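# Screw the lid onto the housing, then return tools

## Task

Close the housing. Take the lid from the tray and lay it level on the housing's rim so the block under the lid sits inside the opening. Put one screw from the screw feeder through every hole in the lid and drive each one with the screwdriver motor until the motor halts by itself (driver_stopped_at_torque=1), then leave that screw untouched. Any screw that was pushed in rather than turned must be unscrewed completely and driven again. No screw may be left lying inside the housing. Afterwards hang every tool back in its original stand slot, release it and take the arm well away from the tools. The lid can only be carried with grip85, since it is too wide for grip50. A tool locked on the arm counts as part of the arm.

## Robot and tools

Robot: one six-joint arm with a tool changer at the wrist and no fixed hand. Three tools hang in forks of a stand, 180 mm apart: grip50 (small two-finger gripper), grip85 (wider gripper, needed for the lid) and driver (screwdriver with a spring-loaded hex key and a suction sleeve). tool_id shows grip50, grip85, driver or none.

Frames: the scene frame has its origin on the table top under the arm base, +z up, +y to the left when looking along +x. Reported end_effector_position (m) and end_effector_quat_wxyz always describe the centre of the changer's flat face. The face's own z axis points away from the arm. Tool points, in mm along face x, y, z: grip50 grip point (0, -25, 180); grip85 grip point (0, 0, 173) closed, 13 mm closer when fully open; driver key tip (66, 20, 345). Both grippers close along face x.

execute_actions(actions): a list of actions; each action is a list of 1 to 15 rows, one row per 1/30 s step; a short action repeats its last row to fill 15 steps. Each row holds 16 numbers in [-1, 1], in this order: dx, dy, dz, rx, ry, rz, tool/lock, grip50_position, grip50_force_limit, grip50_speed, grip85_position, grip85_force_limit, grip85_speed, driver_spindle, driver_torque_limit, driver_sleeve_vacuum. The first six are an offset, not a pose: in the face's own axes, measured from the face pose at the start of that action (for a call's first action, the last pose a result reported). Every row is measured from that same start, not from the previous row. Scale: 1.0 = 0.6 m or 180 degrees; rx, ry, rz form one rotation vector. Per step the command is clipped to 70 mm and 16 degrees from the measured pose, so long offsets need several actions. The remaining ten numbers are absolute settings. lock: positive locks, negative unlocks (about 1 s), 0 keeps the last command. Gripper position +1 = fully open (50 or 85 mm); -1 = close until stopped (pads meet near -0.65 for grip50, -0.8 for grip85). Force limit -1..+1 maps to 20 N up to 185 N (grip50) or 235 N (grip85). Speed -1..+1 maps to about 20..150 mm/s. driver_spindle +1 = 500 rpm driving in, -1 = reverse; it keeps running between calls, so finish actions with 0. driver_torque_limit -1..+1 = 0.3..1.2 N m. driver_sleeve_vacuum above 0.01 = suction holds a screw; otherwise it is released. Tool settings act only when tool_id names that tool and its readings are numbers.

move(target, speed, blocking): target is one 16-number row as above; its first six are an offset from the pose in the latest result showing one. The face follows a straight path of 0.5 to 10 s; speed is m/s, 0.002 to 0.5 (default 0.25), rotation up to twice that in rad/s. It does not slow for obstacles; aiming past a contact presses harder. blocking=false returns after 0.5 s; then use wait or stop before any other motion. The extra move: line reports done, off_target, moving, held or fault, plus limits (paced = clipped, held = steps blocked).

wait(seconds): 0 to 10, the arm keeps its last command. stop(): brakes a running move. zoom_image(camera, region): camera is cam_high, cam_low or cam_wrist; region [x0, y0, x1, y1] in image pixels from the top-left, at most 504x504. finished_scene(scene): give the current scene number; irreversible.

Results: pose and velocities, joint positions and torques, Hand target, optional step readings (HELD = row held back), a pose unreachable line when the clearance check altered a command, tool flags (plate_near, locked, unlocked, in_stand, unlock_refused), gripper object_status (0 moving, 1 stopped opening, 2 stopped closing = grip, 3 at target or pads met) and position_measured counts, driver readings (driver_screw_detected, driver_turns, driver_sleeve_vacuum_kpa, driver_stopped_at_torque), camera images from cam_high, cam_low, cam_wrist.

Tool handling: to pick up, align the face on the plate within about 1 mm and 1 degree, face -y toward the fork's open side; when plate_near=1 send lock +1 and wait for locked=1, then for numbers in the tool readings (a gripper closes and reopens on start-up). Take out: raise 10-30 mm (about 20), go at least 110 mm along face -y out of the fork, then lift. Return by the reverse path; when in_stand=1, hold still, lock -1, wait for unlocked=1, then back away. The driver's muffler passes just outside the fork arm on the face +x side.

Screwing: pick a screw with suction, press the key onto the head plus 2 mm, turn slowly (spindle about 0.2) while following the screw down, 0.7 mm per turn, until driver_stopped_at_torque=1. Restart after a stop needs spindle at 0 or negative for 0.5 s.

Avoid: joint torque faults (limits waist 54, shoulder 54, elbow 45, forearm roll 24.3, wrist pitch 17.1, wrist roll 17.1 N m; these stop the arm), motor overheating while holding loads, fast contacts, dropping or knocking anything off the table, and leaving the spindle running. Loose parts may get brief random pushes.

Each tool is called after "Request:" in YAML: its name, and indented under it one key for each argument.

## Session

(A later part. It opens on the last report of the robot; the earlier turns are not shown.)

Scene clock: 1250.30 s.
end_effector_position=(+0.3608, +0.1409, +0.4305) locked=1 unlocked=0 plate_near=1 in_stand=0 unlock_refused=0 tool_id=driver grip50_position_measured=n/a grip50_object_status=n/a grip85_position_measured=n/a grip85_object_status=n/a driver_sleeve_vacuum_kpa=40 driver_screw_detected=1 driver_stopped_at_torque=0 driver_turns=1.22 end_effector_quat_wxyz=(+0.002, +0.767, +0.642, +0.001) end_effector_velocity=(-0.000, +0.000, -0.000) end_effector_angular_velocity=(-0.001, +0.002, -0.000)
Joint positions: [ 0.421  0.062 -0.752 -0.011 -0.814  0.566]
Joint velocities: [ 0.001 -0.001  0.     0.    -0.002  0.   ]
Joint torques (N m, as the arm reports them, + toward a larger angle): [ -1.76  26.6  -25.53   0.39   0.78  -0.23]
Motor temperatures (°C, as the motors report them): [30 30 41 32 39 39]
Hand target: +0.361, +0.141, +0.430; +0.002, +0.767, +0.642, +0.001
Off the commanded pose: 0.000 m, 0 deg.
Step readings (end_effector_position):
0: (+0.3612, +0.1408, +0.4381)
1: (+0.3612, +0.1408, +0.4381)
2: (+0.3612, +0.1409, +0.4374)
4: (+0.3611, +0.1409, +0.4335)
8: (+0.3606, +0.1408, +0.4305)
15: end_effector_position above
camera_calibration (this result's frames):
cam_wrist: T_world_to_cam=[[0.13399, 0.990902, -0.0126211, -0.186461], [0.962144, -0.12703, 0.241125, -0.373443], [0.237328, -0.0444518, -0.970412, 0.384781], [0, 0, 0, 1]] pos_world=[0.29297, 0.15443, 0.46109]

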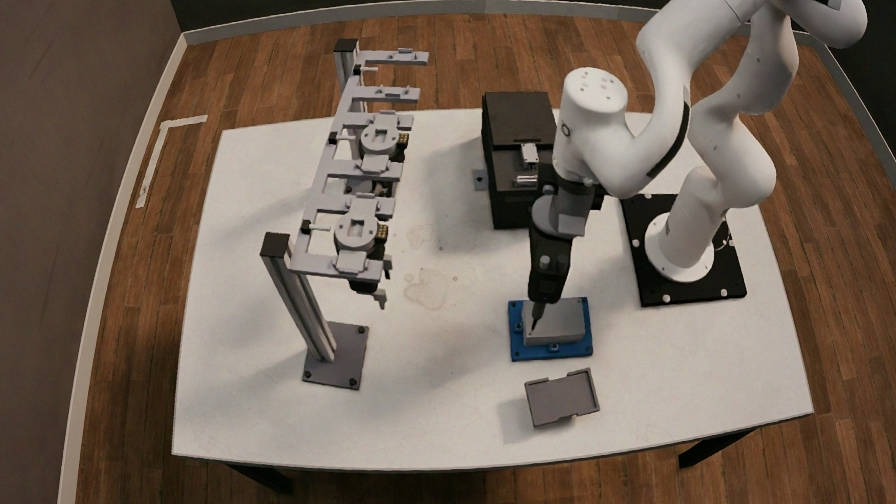

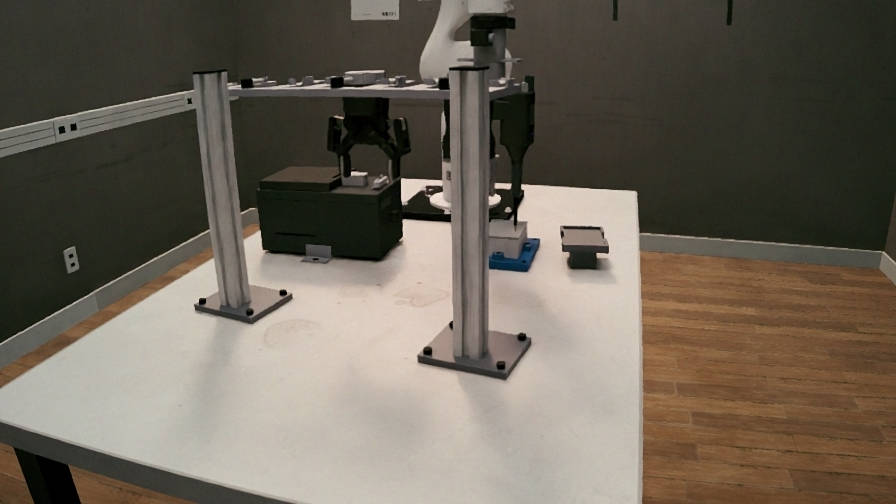

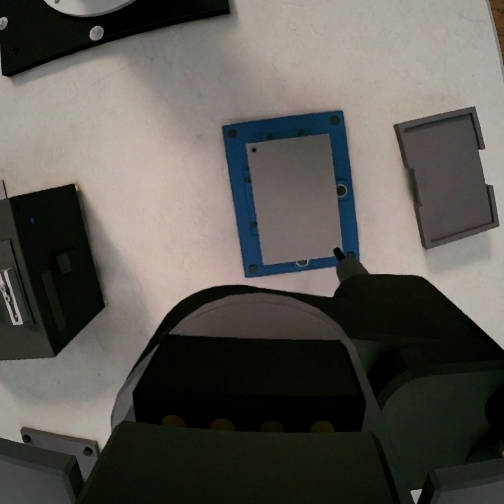

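Request:
execute_actions:
  actions:
    - [[0.0028,0.0036,0,0,0,0,0,0,0,0,0,0,0,0,-0.6,1]]

Request:
zoom_image:
  camera: "cam_low"
  region: [495, 200, 545, 250]

Request:
zoom_image:
  camera: "cam_high"
  region: [515, 310, 555, 350]

Request:
zoom_image:
  camera: "cam_wrist"
  region: [320, 230, 360, 270]

Scene clock: 1326.37 s.
end_effector_position=(+0.3632, +0.1422, +0.4305) locked=1 unlocked=0 plate_near=1 in_stand=0 unlock_refused=0 tool_id=driver grip50_position_measured=n/a grip50_object_status=n/a grip85_position_measured=n/a grip85_object_status=n/a driver_sleeve_vacuum_kpa=40 driver_screw_detected=1 driver_stopped_at_torque=0 driver_turns=1.22 end_effector_quat_wxyz=(+0.002, +0.767, +0.642, +0.001) end_effector_velocity=(-0.000, +0.000, -0.001) end_effector_angular_velocity=(-0.000, +0.001, +0.000)
Joint positions: [ 0.422  0.055 -0.759 -0.011 -0.813  0.567]
Joint velocities: [ 0.001 -0.     0.001 -0.     0.     0.001]
Joint torques (N m, as the arm reports them, + toward a larger angle): [ -1.49  29.38 -25.3    0.39   0.85  -0.17]
Motor temperatures (°C, as the motors report them): [30 31 41 32 39 39]
Hand target: +0.363, +0.142, +0.431; +0.002, +0.767, +0.642, +0.001
Off the commanded pose: 0.000 m, 0 deg.
Step readings (end_effector_position):
0: (+0.3608, +0.1409, +0.4304)
1: (+0.3608, +0.1409, +0.4304)
2: (+0.3611, +0.1411, +0.4305)
4: (+0.3623, +0.1417, +0.4305)
8: (+0.3632, +0.1422, +0.4305)
15: end_effector_position above
camera_calibration (this result's frames):
cam_wrist: T_world_to_cam=[[0.133989, 0.990902, -0.0126452, -0.188022], [0.962155, -0.127025, 0.241085, -0.375586], [0.237286, -0.0444694, -0.970422, 0.384289], [0, 0, 0, 1]] pos_world=[0.295378, 0.155692, 0.461093]

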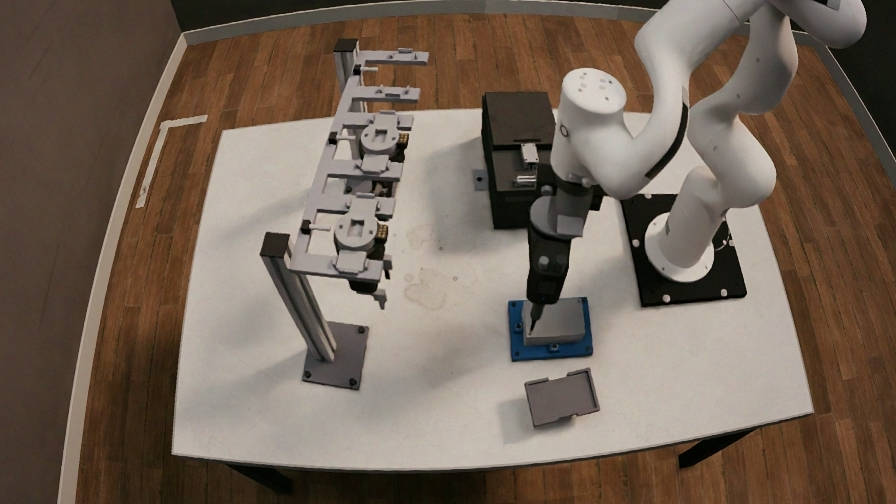

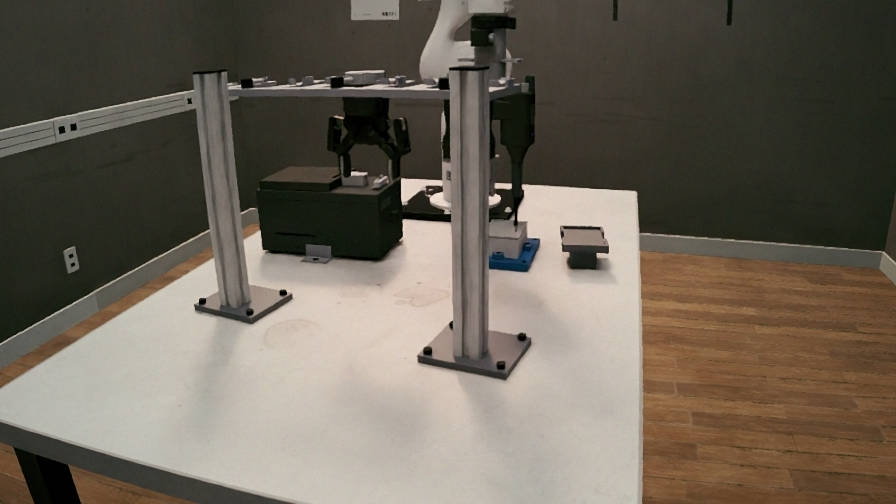

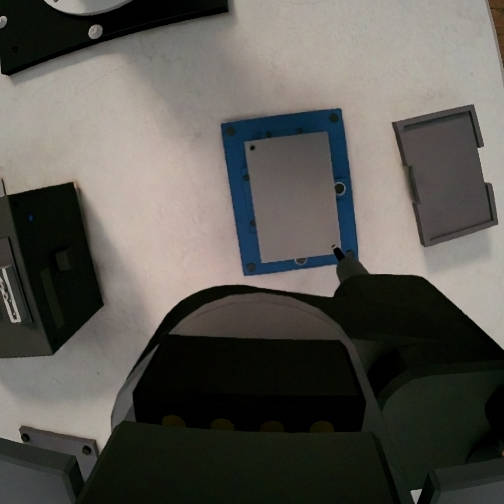

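Region (495, 200, 545, 250) of cam_low's 896x504 image, scaled by 10.080, with more detail than that image has.

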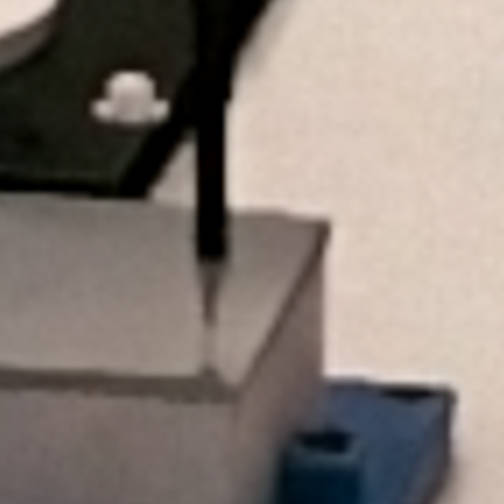

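Region (515, 310, 555, 350) of cam_high's 896x504 image, scaled by 12.600, with more detail than that image has.

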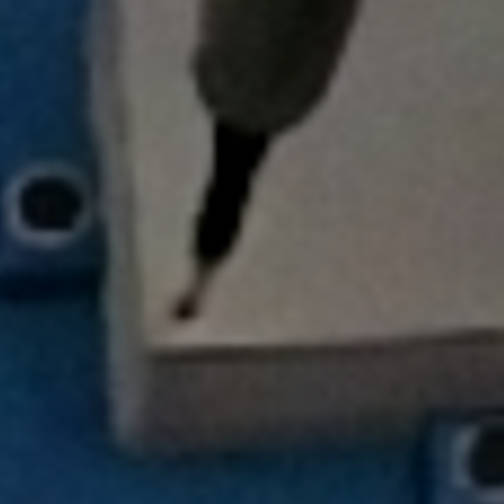

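Region (320, 230, 360, 270) of cam_wrist's 504x504 image, scaled by 12.600, with more detail than that image has.

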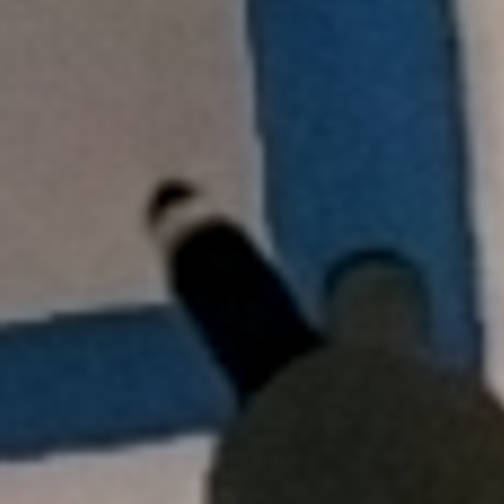

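Request:
execute_actions:
  actions:
    - [[0,0,0.008,0,0,0,0,0,0,0,0,0,0,0,-0.6,1]]
    - [[0,0,0.005,0,0,0,0,0,0,0,0,0,0,0,-0.6,1]]

Request:
zoom_image:
  camera: "cam_low"
  region: [495, 200, 545, 250]

Request:
zoom_image:
  camera: "cam_high"
  region: [515, 310, 555, 350]

Request:
zoom_image:
  camera: "cam_wrist"
  region: [320, 230, 360, 270]

Scene clock: 1345.07 s.
end_effector_position=(+0.3633, +0.1422, +0.4228) locked=1 unlocked=0 plate_near=1 in_stand=0 unlock_refused=0 tool_id=driver grip50_position_measured=n/a grip50_object_status=n/a grip85_position_measured=n/a grip85_object_status=n/a driver_sleeve_vacuum_kpa=40 driver_screw_detected=1 driver_stopped_at_torque=0 driver_turns=1.22 end_effector_quat_wxyz=(+0.002, +0.767, +0.642, +0.001) end_effector_velocity=(-0.000, +0.000, -0.000) end_effector_angular_velocity=(-0.001, +0.001, +0.001)
Joint positions: [ 0.422  0.046 -0.749 -0.011 -0.794  0.567]
Joint velocities: [ 0.001 -0.     0.001 -0.    -0.001  0.   ]
Joint torques (N m, as the arm reports them, + toward a larger angle): [ -1.89  29.34 -25.3    0.35   0.83  -0.33]
Motor temperatures (°C, as the motors report them): [30 31 41 32 39 39]
Hand target: +0.363, +0.142, +0.423; +0.002, +0.767, +0.642, +0.001
Off the commanded pose: 0.000 m, 0 deg.
Step readings (end_effector_position; steps 1 to 15: 1st action; 16 to 30: 2nd action):
0: (+0.3632, +0.1422, +0.4305)
1: (+0.3632, +0.1422, +0.4305)
2: (+0.3633, +0.1422, +0.4300)
4: (+0.3633, +0.1422, +0.4276)
8: (+0.3631, +0.1421, +0.4257)
15: (+0.3633, +0.1422, +0.4258)
16: (+0.3632, +0.1422, +0.4257)
17: (+0.3633, +0.1422, +0.4254)
19: (+0.3633, +0.1422, +0.4239)
23: (+0.3632, +0.1421, +0.4228)
30: end_effector_position above
camera_calibration (this result's frames):
cam_wrist: T_world_to_cam=[[0.134017, 0.990899, -0.0125899, -0.188148], [0.962117, -0.127059, 0.24122, -0.373814], [0.237425, -0.0444405, -0.970389, 0.376703], [0, 0, 0, 1]] pos_world=[0.295429, 0.15568, 0.453351]

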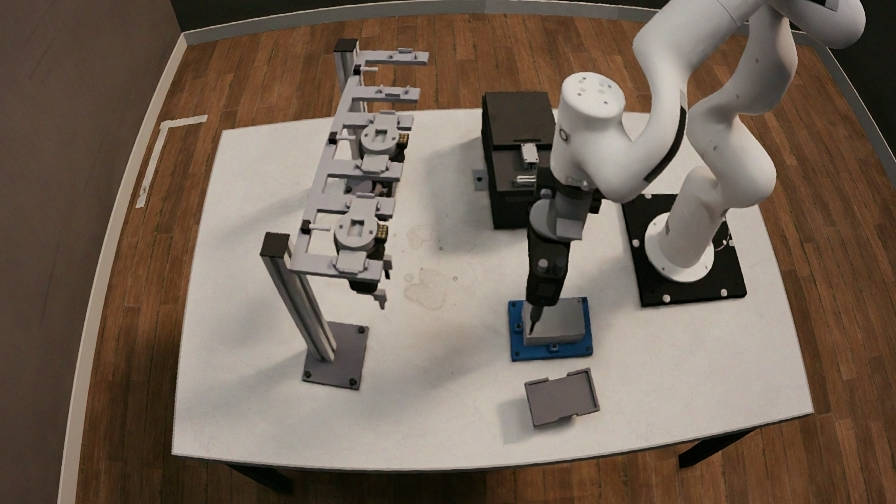

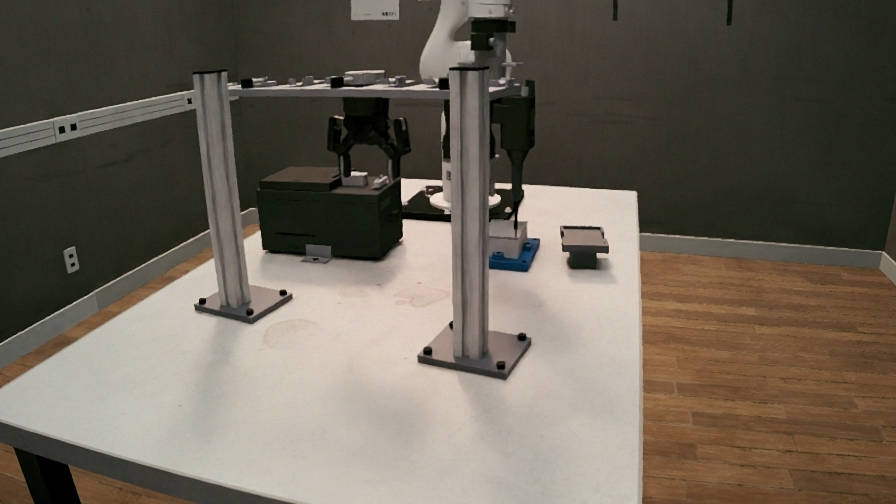

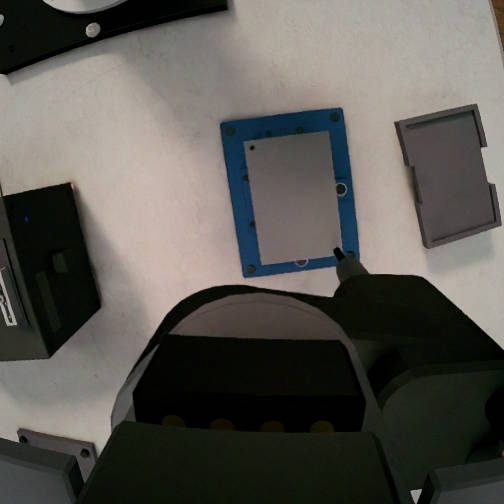

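Region (495, 200, 545, 250) of cam_low's 896x504 image, scaled by 10.080, with more detail than that image has.

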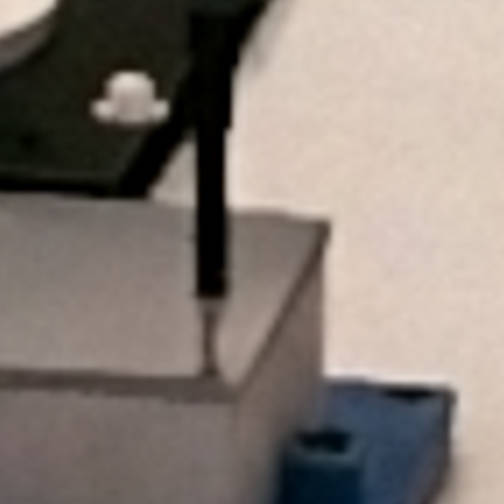

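Region (515, 310, 555, 350) of cam_high's 896x504 image, scaled by 12.600, with more detail than that image has.

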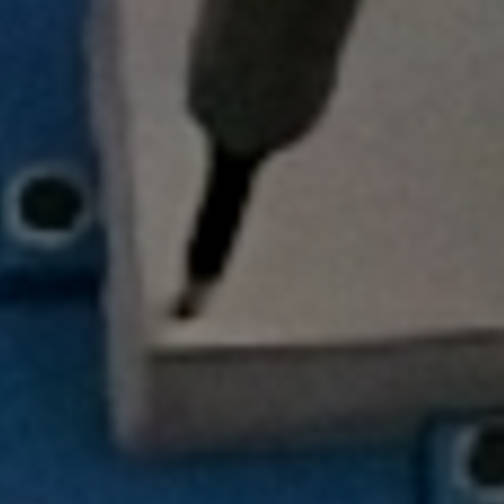

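Region (320, 230, 360, 270) of cam_wrist's 504x504 image, scaled by 12.600, with more detail than that image has.

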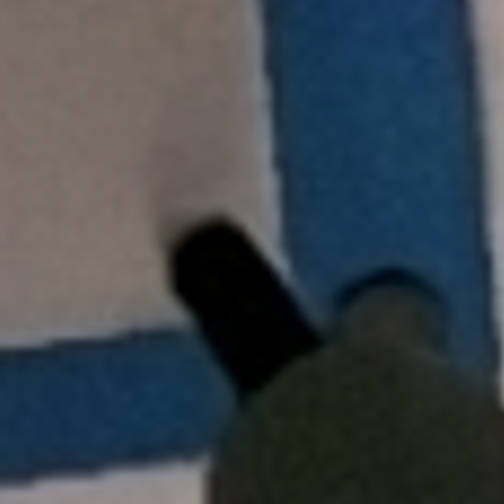

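Request:
execute_actions:
  actions:
    - [[0,0,0.004,0,0,0,0,0,0,0,0,0,0,0,-0.6,1]]
    - [[0,0,0.004,0,0,0,0,0,0,0,0,0,0,0,-0.6,1]]

Request:
zoom_image:
  camera: "cam_low"
  region: [495, 200, 545, 250]

Request:
zoom_image:
  camera: "cam_high"
  region: [515, 310, 555, 350]

Scene clock: 1355.07 s.
end_effector_position=(+0.3633, +0.1422, +0.4181) locked=1 unlocked=0 plate_near=1 in_stand=0 unlock_refused=0 tool_id=driver grip50_position_measured=n/a grip50_object_status=n/a grip85_position_measured=n/a grip85_object_status=n/a driver_sleeve_vacuum_kpa=40 driver_screw_detected=1 driver_stopped_at_torque=0 driver_turns=1.22 end_effector_quat_wxyz=(+0.002, +0.767, +0.642, +0.001) end_effector_velocity=(-0.000, +0.000, -0.000) end_effector_angular_velocity=(-0.000, +0.000, +0.001)
Joint positions: [ 0.421  0.04  -0.743 -0.011 -0.782  0.567]
Joint velocities: [ 0.001 -0.     0.001 -0.     0.     0.   ]
Joint torques (N m, as the arm reports them, + toward a larger angle): [ -2.24  25.47 -23.16   0.22   0.88  -0.26]
Motor temperatures (°C, as the motors report them): [30 31 41 32 39 39]
Hand target: +0.363, +0.142, +0.418; +0.002, +0.767, +0.642, +0.001
Off the commanded pose: 0.000 m, 0 deg.
Step readings (end_effector_position; steps 1 to 15: 1st action; 16 to 30: 2nd action):
0: (+0.3633, +0.1422, +0.4228)
1: (+0.3633, +0.1422, +0.4227)
2: (+0.3633, +0.1422, +0.4225)
4: (+0.3633, +0.1422, +0.4213)
8: (+0.3633, +0.1422, +0.4206)
15: (+0.3633, +0.1422, +0.4205)
16: (+0.3633, +0.1422, +0.4204)
17: (+0.3634, +0.1422, +0.4202)
19: (+0.3634, +0.1422, +0.4190)
23: (+0.3633, +0.1422, +0.4182)
30: end_effector_position above
camera_calibration (this result's frames):
cam_wrist: T_world_to_cam=[[0.134032, 0.990899, -0.0124646, -0.18828], [0.962058, -0.127094, 0.241436, -0.37281], [0.237654, -0.0443518, -0.970337, 0.372033], [0, 0, 0, 1]] pos_world=[0.295486, 0.155685, 0.44866]

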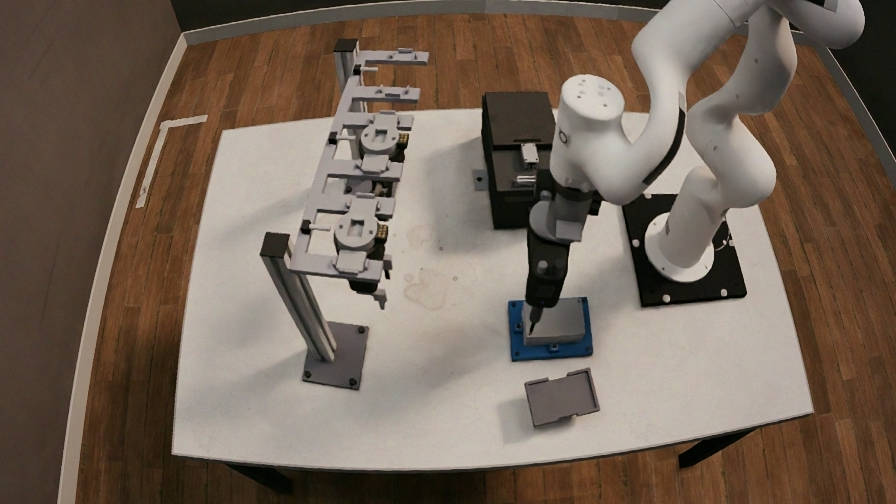

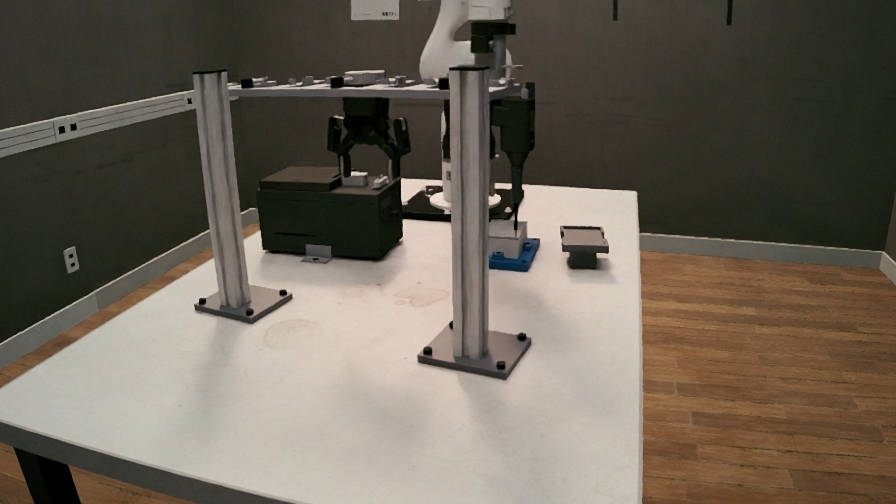

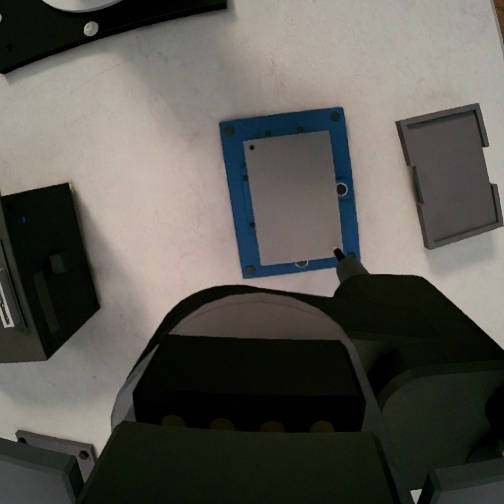

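Region (495, 200, 545, 250) of cam_low's 896x504 image, scaled by 10.080, with more detail than that image has.

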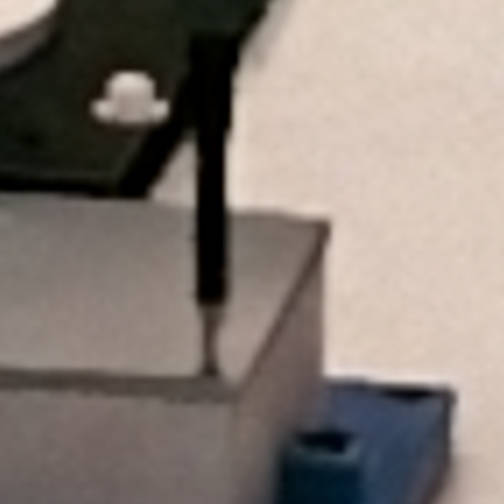

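Region (515, 310, 555, 350) of cam_high's 896x504 image, scaled by 12.600, with more detail than that image has.

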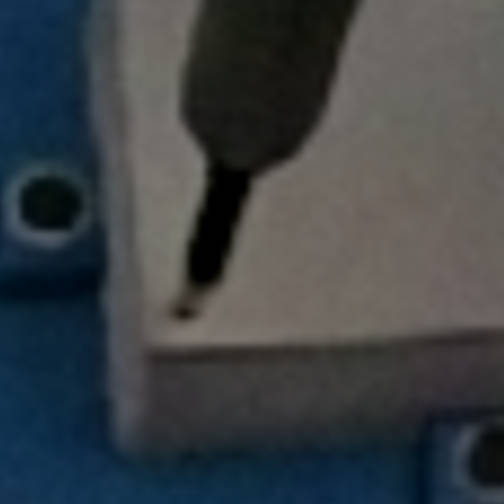

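Request:
zoom_image:
  camera: "cam_wrist"
  region: [325, 235, 355, 265]

Request:
zoom_image:
  camera: "cam_high"
  region: [522, 325, 542, 345]

Request:
zoom_image:
  camera: "cam_low"
  region: [505, 220, 527, 242]

Region (325, 235, 355, 265) of cam_wrist's 504x504 image, scaled by 16.800, with more detail than that image has.

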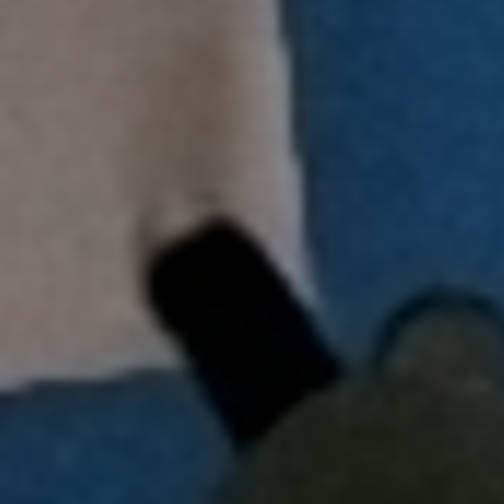

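Region (522, 325, 542, 345) of cam_high's 896x504 image, scaled by 25.200, with more detail than that image has.

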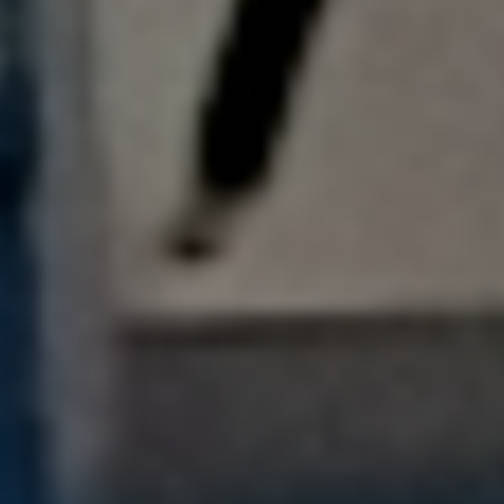

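Region (505, 220, 527, 242) of cam_low's 896x504 image, scaled by 22.909, with more detail than that image has.

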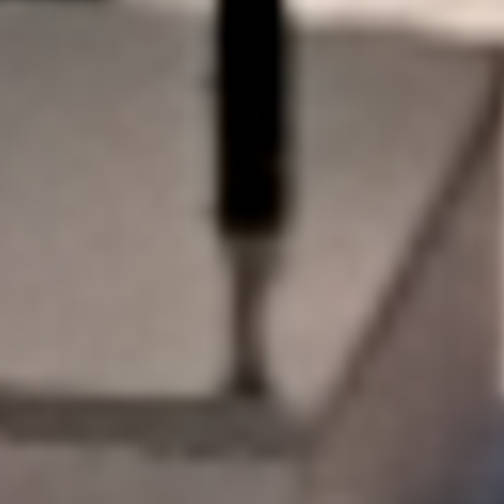

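Request:
execute_actions:
  actions:
    - [[0,0,-0.009,0,0,0,0,0,0,0,0,0,0,0,-0.6,1]]
    - [[0.0006,0.002,0,0,0,0,0,0,0,0,0,0,0,0,-0.6,1]]

Request:
zoom_image:
  camera: "cam_high"
  region: [518, 315, 548, 345]

Request:
zoom_image:
  camera: "cam_wrist"
  region: [325, 235, 355, 265]

Scene clock: 1388.27 s.
end_effector_position=(+0.3645, +0.1423, +0.4234) locked=1 unlocked=0 plate_near=1 in_stand=0 unlock_refused=0 tool_id=driver grip50_position_measured=n/a grip50_object_status=n/a grip85_position_measured=n/a grip85_object_status=n/a driver_sleeve_vacuum_kpa=40 driver_screw_detected=1 driver_stopped_at_torque=0 driver_turns=1.22 end_effector_quat_wxyz=(+0.002, +0.767, +0.642, +0.001) end_effector_velocity=(+0.000, +0.000, +0.000) end_effector_angular_velocity=(+0.001, -0.001, +0.000)
Joint positions: [ 0.421  0.043 -0.752 -0.011 -0.796  0.566]
Joint velocities: [ 0.     0.    -0.001  0.    -0.    -0.   ]
Joint torques (N m, as the arm reports them, + toward a larger angle): [ -1.54  29.55 -25.27   0.51   0.68  -0.39]
Motor temperatures (°C, as the motors report them): [30 31 41 32 39 39]
Hand target: +0.365, +0.142, +0.423; +0.002, +0.767, +0.642, +0.001
Off the commanded pose: 0.000 m, 0 deg.
Step readings (end_effector_position; steps 1 to 15: 1st action; 16 to 30: 2nd action):
0: (+0.3633, +0.1422, +0.4181)
1: (+0.3633, +0.1422, +0.4181)
2: (+0.3633, +0.1421, +0.4187)
4: (+0.3633, +0.1422, +0.4214)
8: (+0.3632, +0.1421, +0.4231)
15: (+0.3633, +0.1422, +0.4234)
16: (+0.3633, +0.1422, +0.4234)
17: (+0.3634, +0.1422, +0.4234)
19: (+0.3641, +0.1423, +0.4234)
23: (+0.3645, +0.1423, +0.4234)
30: end_effector_position above
camera_calibration (this result's frames):
cam_wrist: T_world_to_cam=[[0.134004, 0.9909, -0.0126287, -0.18842], [0.962138, -0.127041, 0.241146, -0.3751], [0.237348, -0.0444651, -0.970407, 0.377045], [0, 0, 0, 1]] pos_world=[0.296656, 0.155818, 0.453961]

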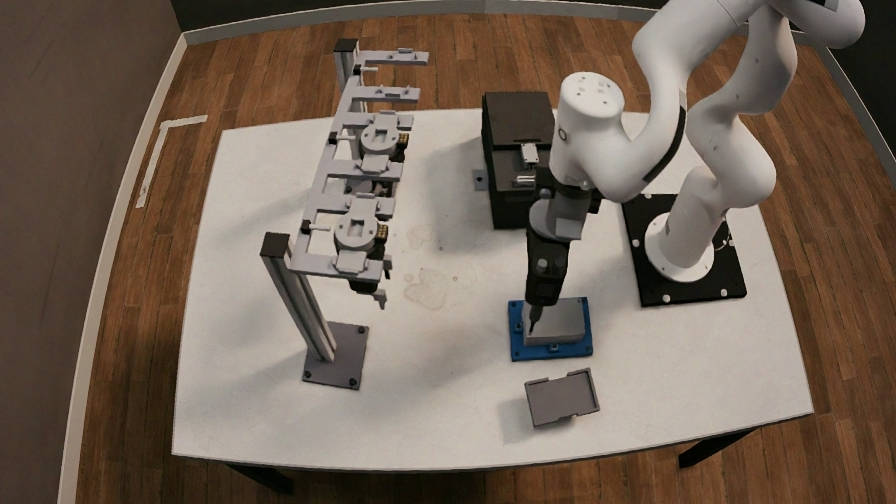

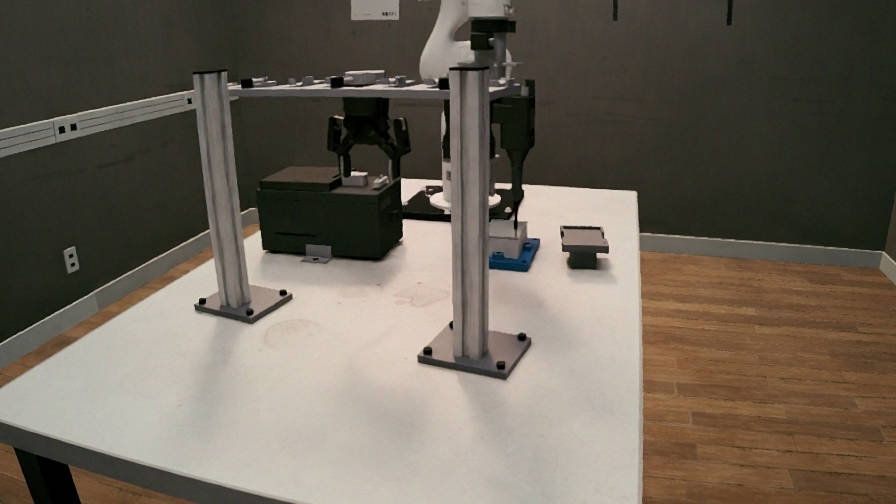

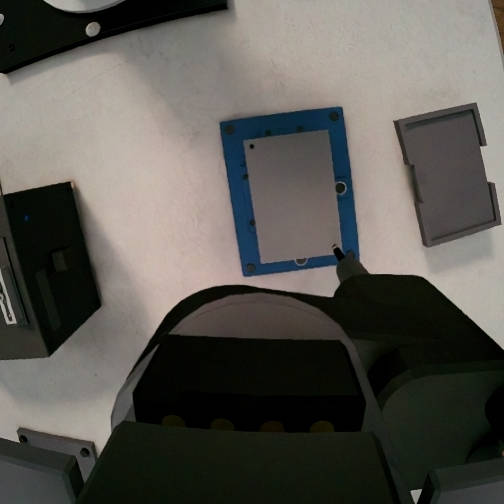

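Region (518, 315, 548, 345) of cam_high's 896x504 image, scaled by 16.800, with more detail than that image has.

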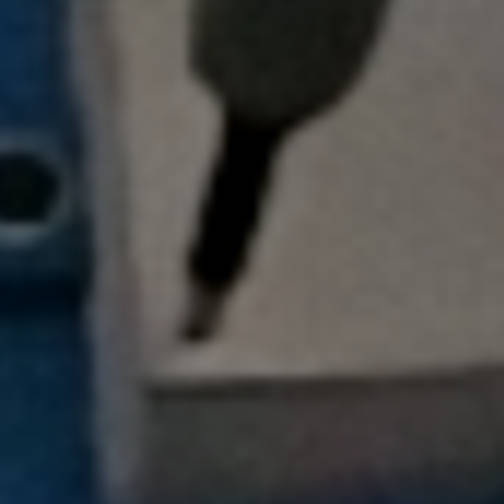

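Region (325, 235, 355, 265) of cam_wrist's 504x504 image, scaled by 16.800, with more detail than that image has.

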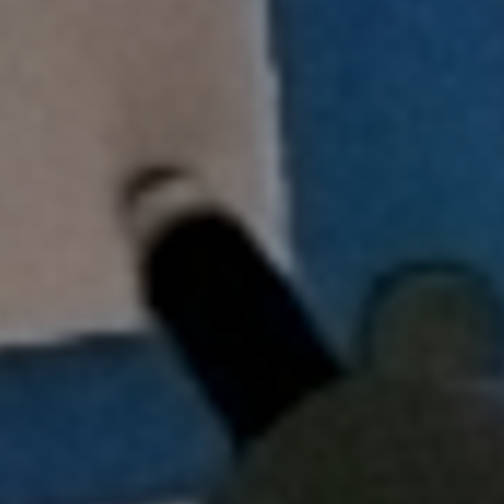

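Request:
execute_actions:
  actions:
    - [[0,0,0.005,0,0,0,0,0,0,0,0,0,0,0,-0.6,1]]
    - [[0,0,0.004,0,0,0,0,0,0,0,0,0,0,0,-0.6,1]]

Request:
zoom_image:
  camera: "cam_low"
  region: [495, 200, 545, 250]

Request:
zoom_image:
  camera: "cam_high"
  region: [518, 315, 548, 345]

Scene clock: 1400.87 s.
end_effector_position=(+0.3645, +0.1423, +0.4180) locked=1 unlocked=0 plate_near=1 in_stand=0 unlock_refused=0 tool_id=driver grip50_position_measured=n/a grip50_object_status=n/a grip85_position_measured=n/a grip85_object_status=n/a driver_sleeve_vacuum_kpa=39 driver_screw_detected=1 driver_stopped_at_torque=0 driver_turns=1.22 end_effector_quat_wxyz=(+0.002, +0.767, +0.642, +0.001) end_effector_velocity=(-0.000, +0.000, -0.000) end_effector_angular_velocity=(-0.000, +0.001, +0.000)
Joint positions: [ 0.421  0.037 -0.746 -0.011 -0.782  0.566]
Joint velocities: [ 0.001 -0.     0.001  0.001 -0.    -0.   ]
Joint torques (N m, as the arm reports them, + toward a larger angle): [ -2.17  30.39 -24.6    0.39   0.87  -0.2 ]
Motor temperatures (°C, as the motors report them): [30 31 41 32 39 39]
Hand target: +0.365, +0.142, +0.418; +0.002, +0.767, +0.642, +0.001
Off the commanded pose: 0.000 m, 0 deg.
Step readings (end_effector_position; steps 1 to 15: 1st action; 16 to 30: 2nd action):
0: (+0.3645, +0.1423, +0.4234)
1: (+0.3645, +0.1423, +0.4234)
2: (+0.3646, +0.1423, +0.4230)
4: (+0.3646, +0.1423, +0.4215)
8: (+0.3645, +0.1423, +0.4204)
15: (+0.3645, +0.1423, +0.4204)
16: (+0.3645, +0.1423, +0.4204)
17: (+0.3646, +0.1423, +0.4201)
19: (+0.3645, +0.1423, +0.4189)
23: (+0.3645, +0.1423, +0.4180)
30: end_effector_position above
camera_calibration (this result's frames):
cam_wrist: T_world_to_cam=[[0.134016, 0.990899, -0.012609, -0.188495], [0.962123, -0.127055, 0.241197, -0.37385], [0.2374, -0.0444556, -0.970394, 0.371811], [0, 0, 0, 1]] pos_world=[0.296683, 0.155809, 0.448598]

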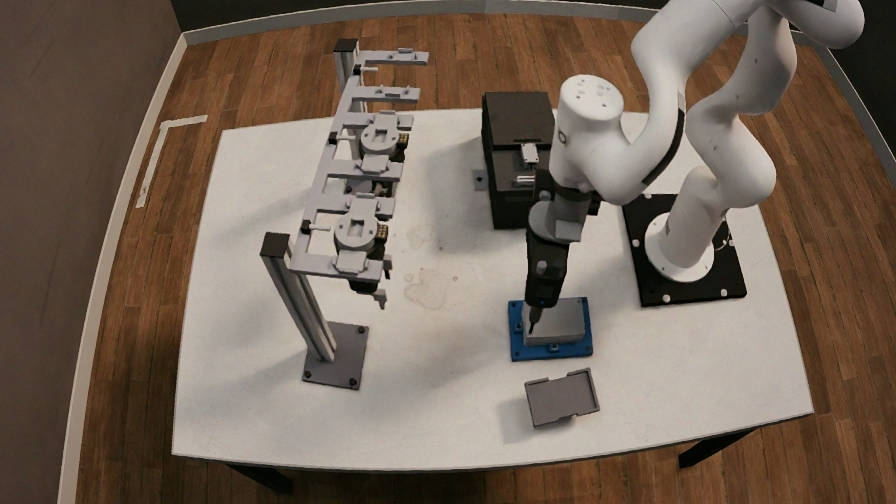

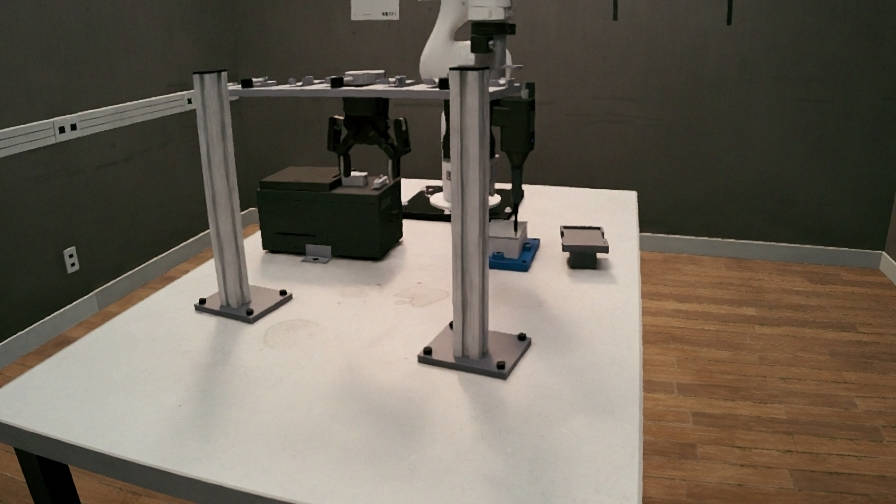

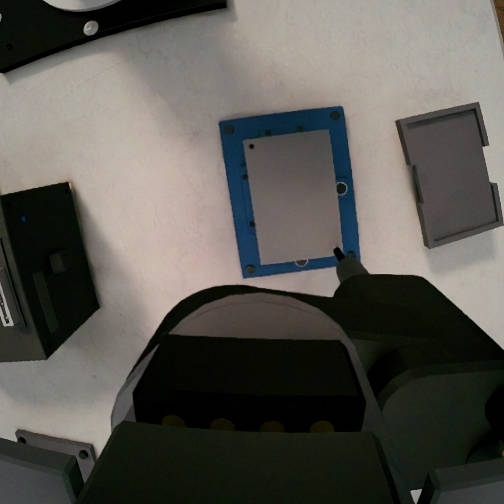

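Region (495, 200, 545, 250) of cam_low's 896x504 image, scaled by 10.080, with more detail than that image has.

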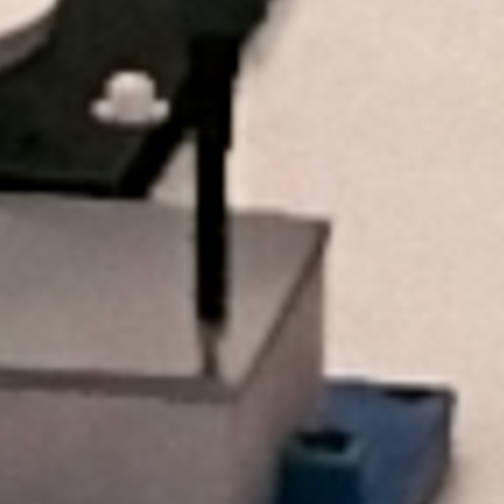

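Region (518, 315, 548, 345) of cam_high's 896x504 image, scaled by 16.800, with more detail than that image has.

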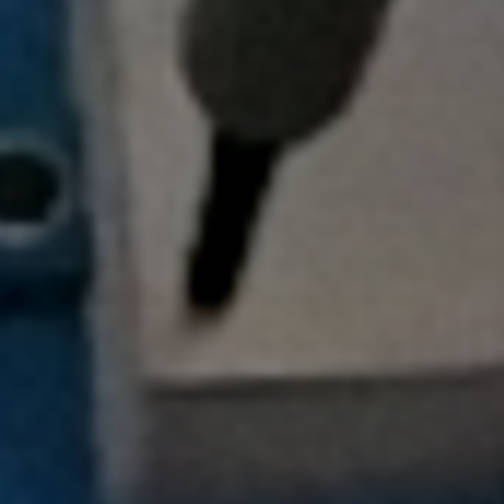

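Request:
execute_actions:
  actions:
    - [[0,0,0.003,0,0,0,0,0,0,0,0,0,0,0,-0.6,1]]
    - [[0,0,0.003,0,0,0,0,0,0,0,0,0,0,0,-0.6,1]]

Request:
zoom_image:
  camera: "cam_low"
  region: [495, 200, 545, 250]

Scene clock: 1409.00 s.
end_effector_position=(+0.3646, +0.1423, +0.4145) locked=1 unlocked=0 plate_near=1 in_stand=0 unlock_refused=0 tool_id=driver grip50_position_measured=n/a grip50_object_status=n/a grip85_position_measured=n/a grip85_object_status=n/a driver_sleeve_vacuum_kpa=39 driver_screw_detected=1 driver_stopped_at_torque=0 driver_turns=1.22 end_effector_quat_wxyz=(+0.002, +0.767, +0.642, +0.001) end_effector_velocity=(-0.000, -0.000, -0.001) end_effector_angular_velocity=(-0.000, +0.001, -0.001)
Joint positions: [ 0.421  0.032 -0.741 -0.011 -0.773  0.566]
Joint velocities: [-0.    -0.001  0.001  0.     0.     0.   ]
Joint torques (N m, as the arm reports them, + toward a larger angle): [ -2.27  26.98 -23.75  -0.14   0.86  -0.05]
Motor temperatures (°C, as the motors report them): [30 31 41 32 39 39]
Hand target: +0.365, +0.142, +0.414; +0.002, +0.767, +0.642, +0.001
Off the commanded pose: 0.000 m, 0 deg.
Step readings (end_effector_position; steps 1 to 15: 1st action; 16 to 30: 2nd action):
0: (+0.3645, +0.1423, +0.4180)
1: (+0.3645, +0.1423, +0.4180)
2: (+0.3646, +0.1423, +0.4178)
4: (+0.3645, +0.1423, +0.4169)
8: (+0.3645, +0.1423, +0.4162)
15: (+0.3645, +0.1423, +0.4162)
16: (+0.3645, +0.1423, +0.4162)
17: (+0.3646, +0.1423, +0.4160)
19: (+0.3646, +0.1423, +0.4151)
23: (+0.3646, +0.1424, +0.4147)
30: end_effector_position above
camera_calibration (this result's frames):
cam_wrist: T_world_to_cam=[[0.13401, 0.990901, -0.0124771, -0.188619], [0.962078, -0.127073, 0.241368, -0.373098], [0.237587, -0.0443499, -0.970353, 0.368291], [0, 0, 0, 1]] pos_world=[0.296725, 0.155826, 0.445073]

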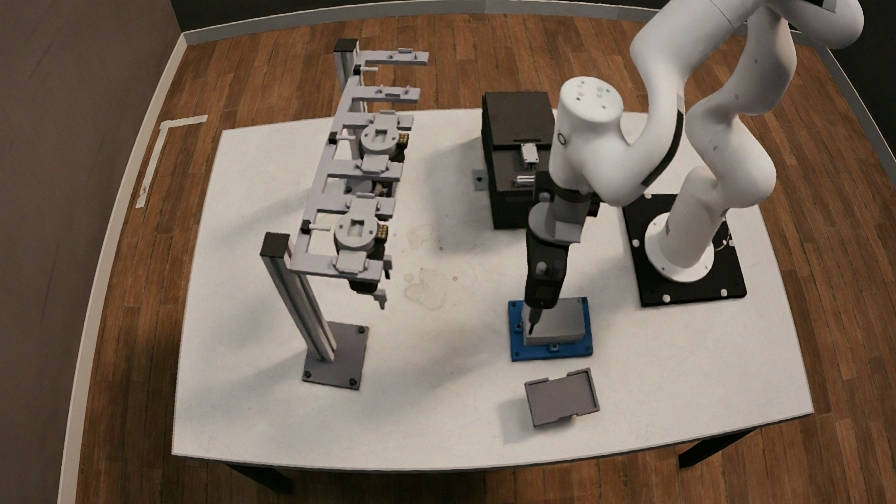

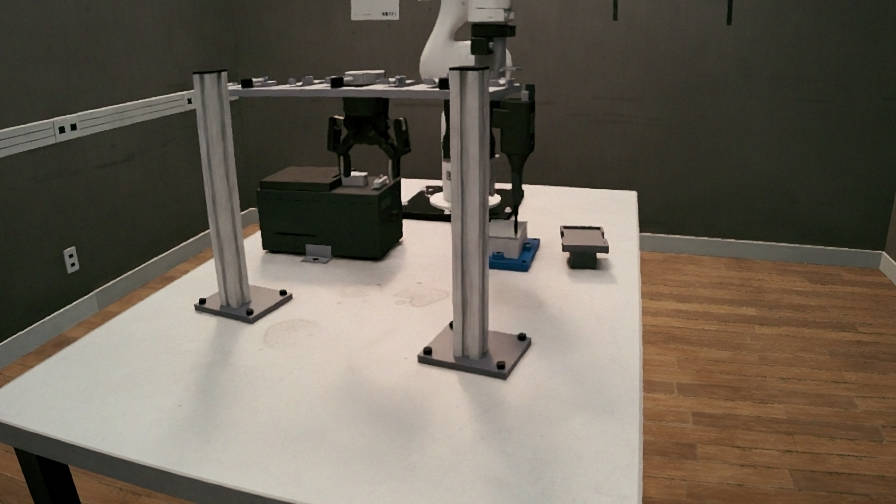

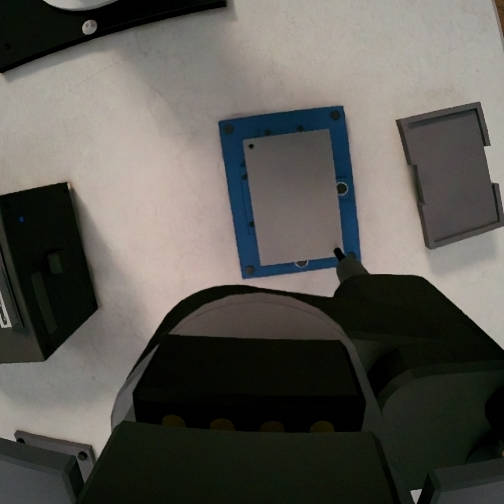

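Region (495, 200, 545, 250) of cam_low's 896x504 image, scaled by 10.080, with more detail than that image has.

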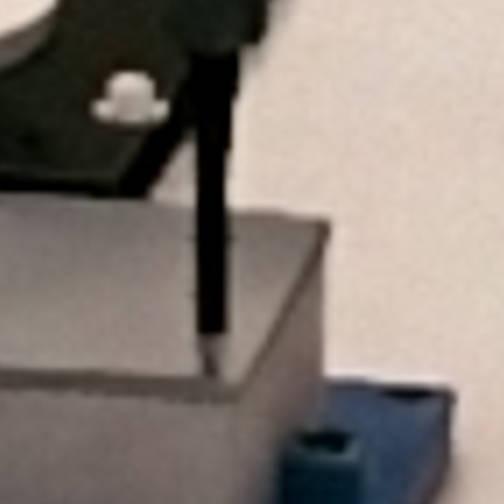

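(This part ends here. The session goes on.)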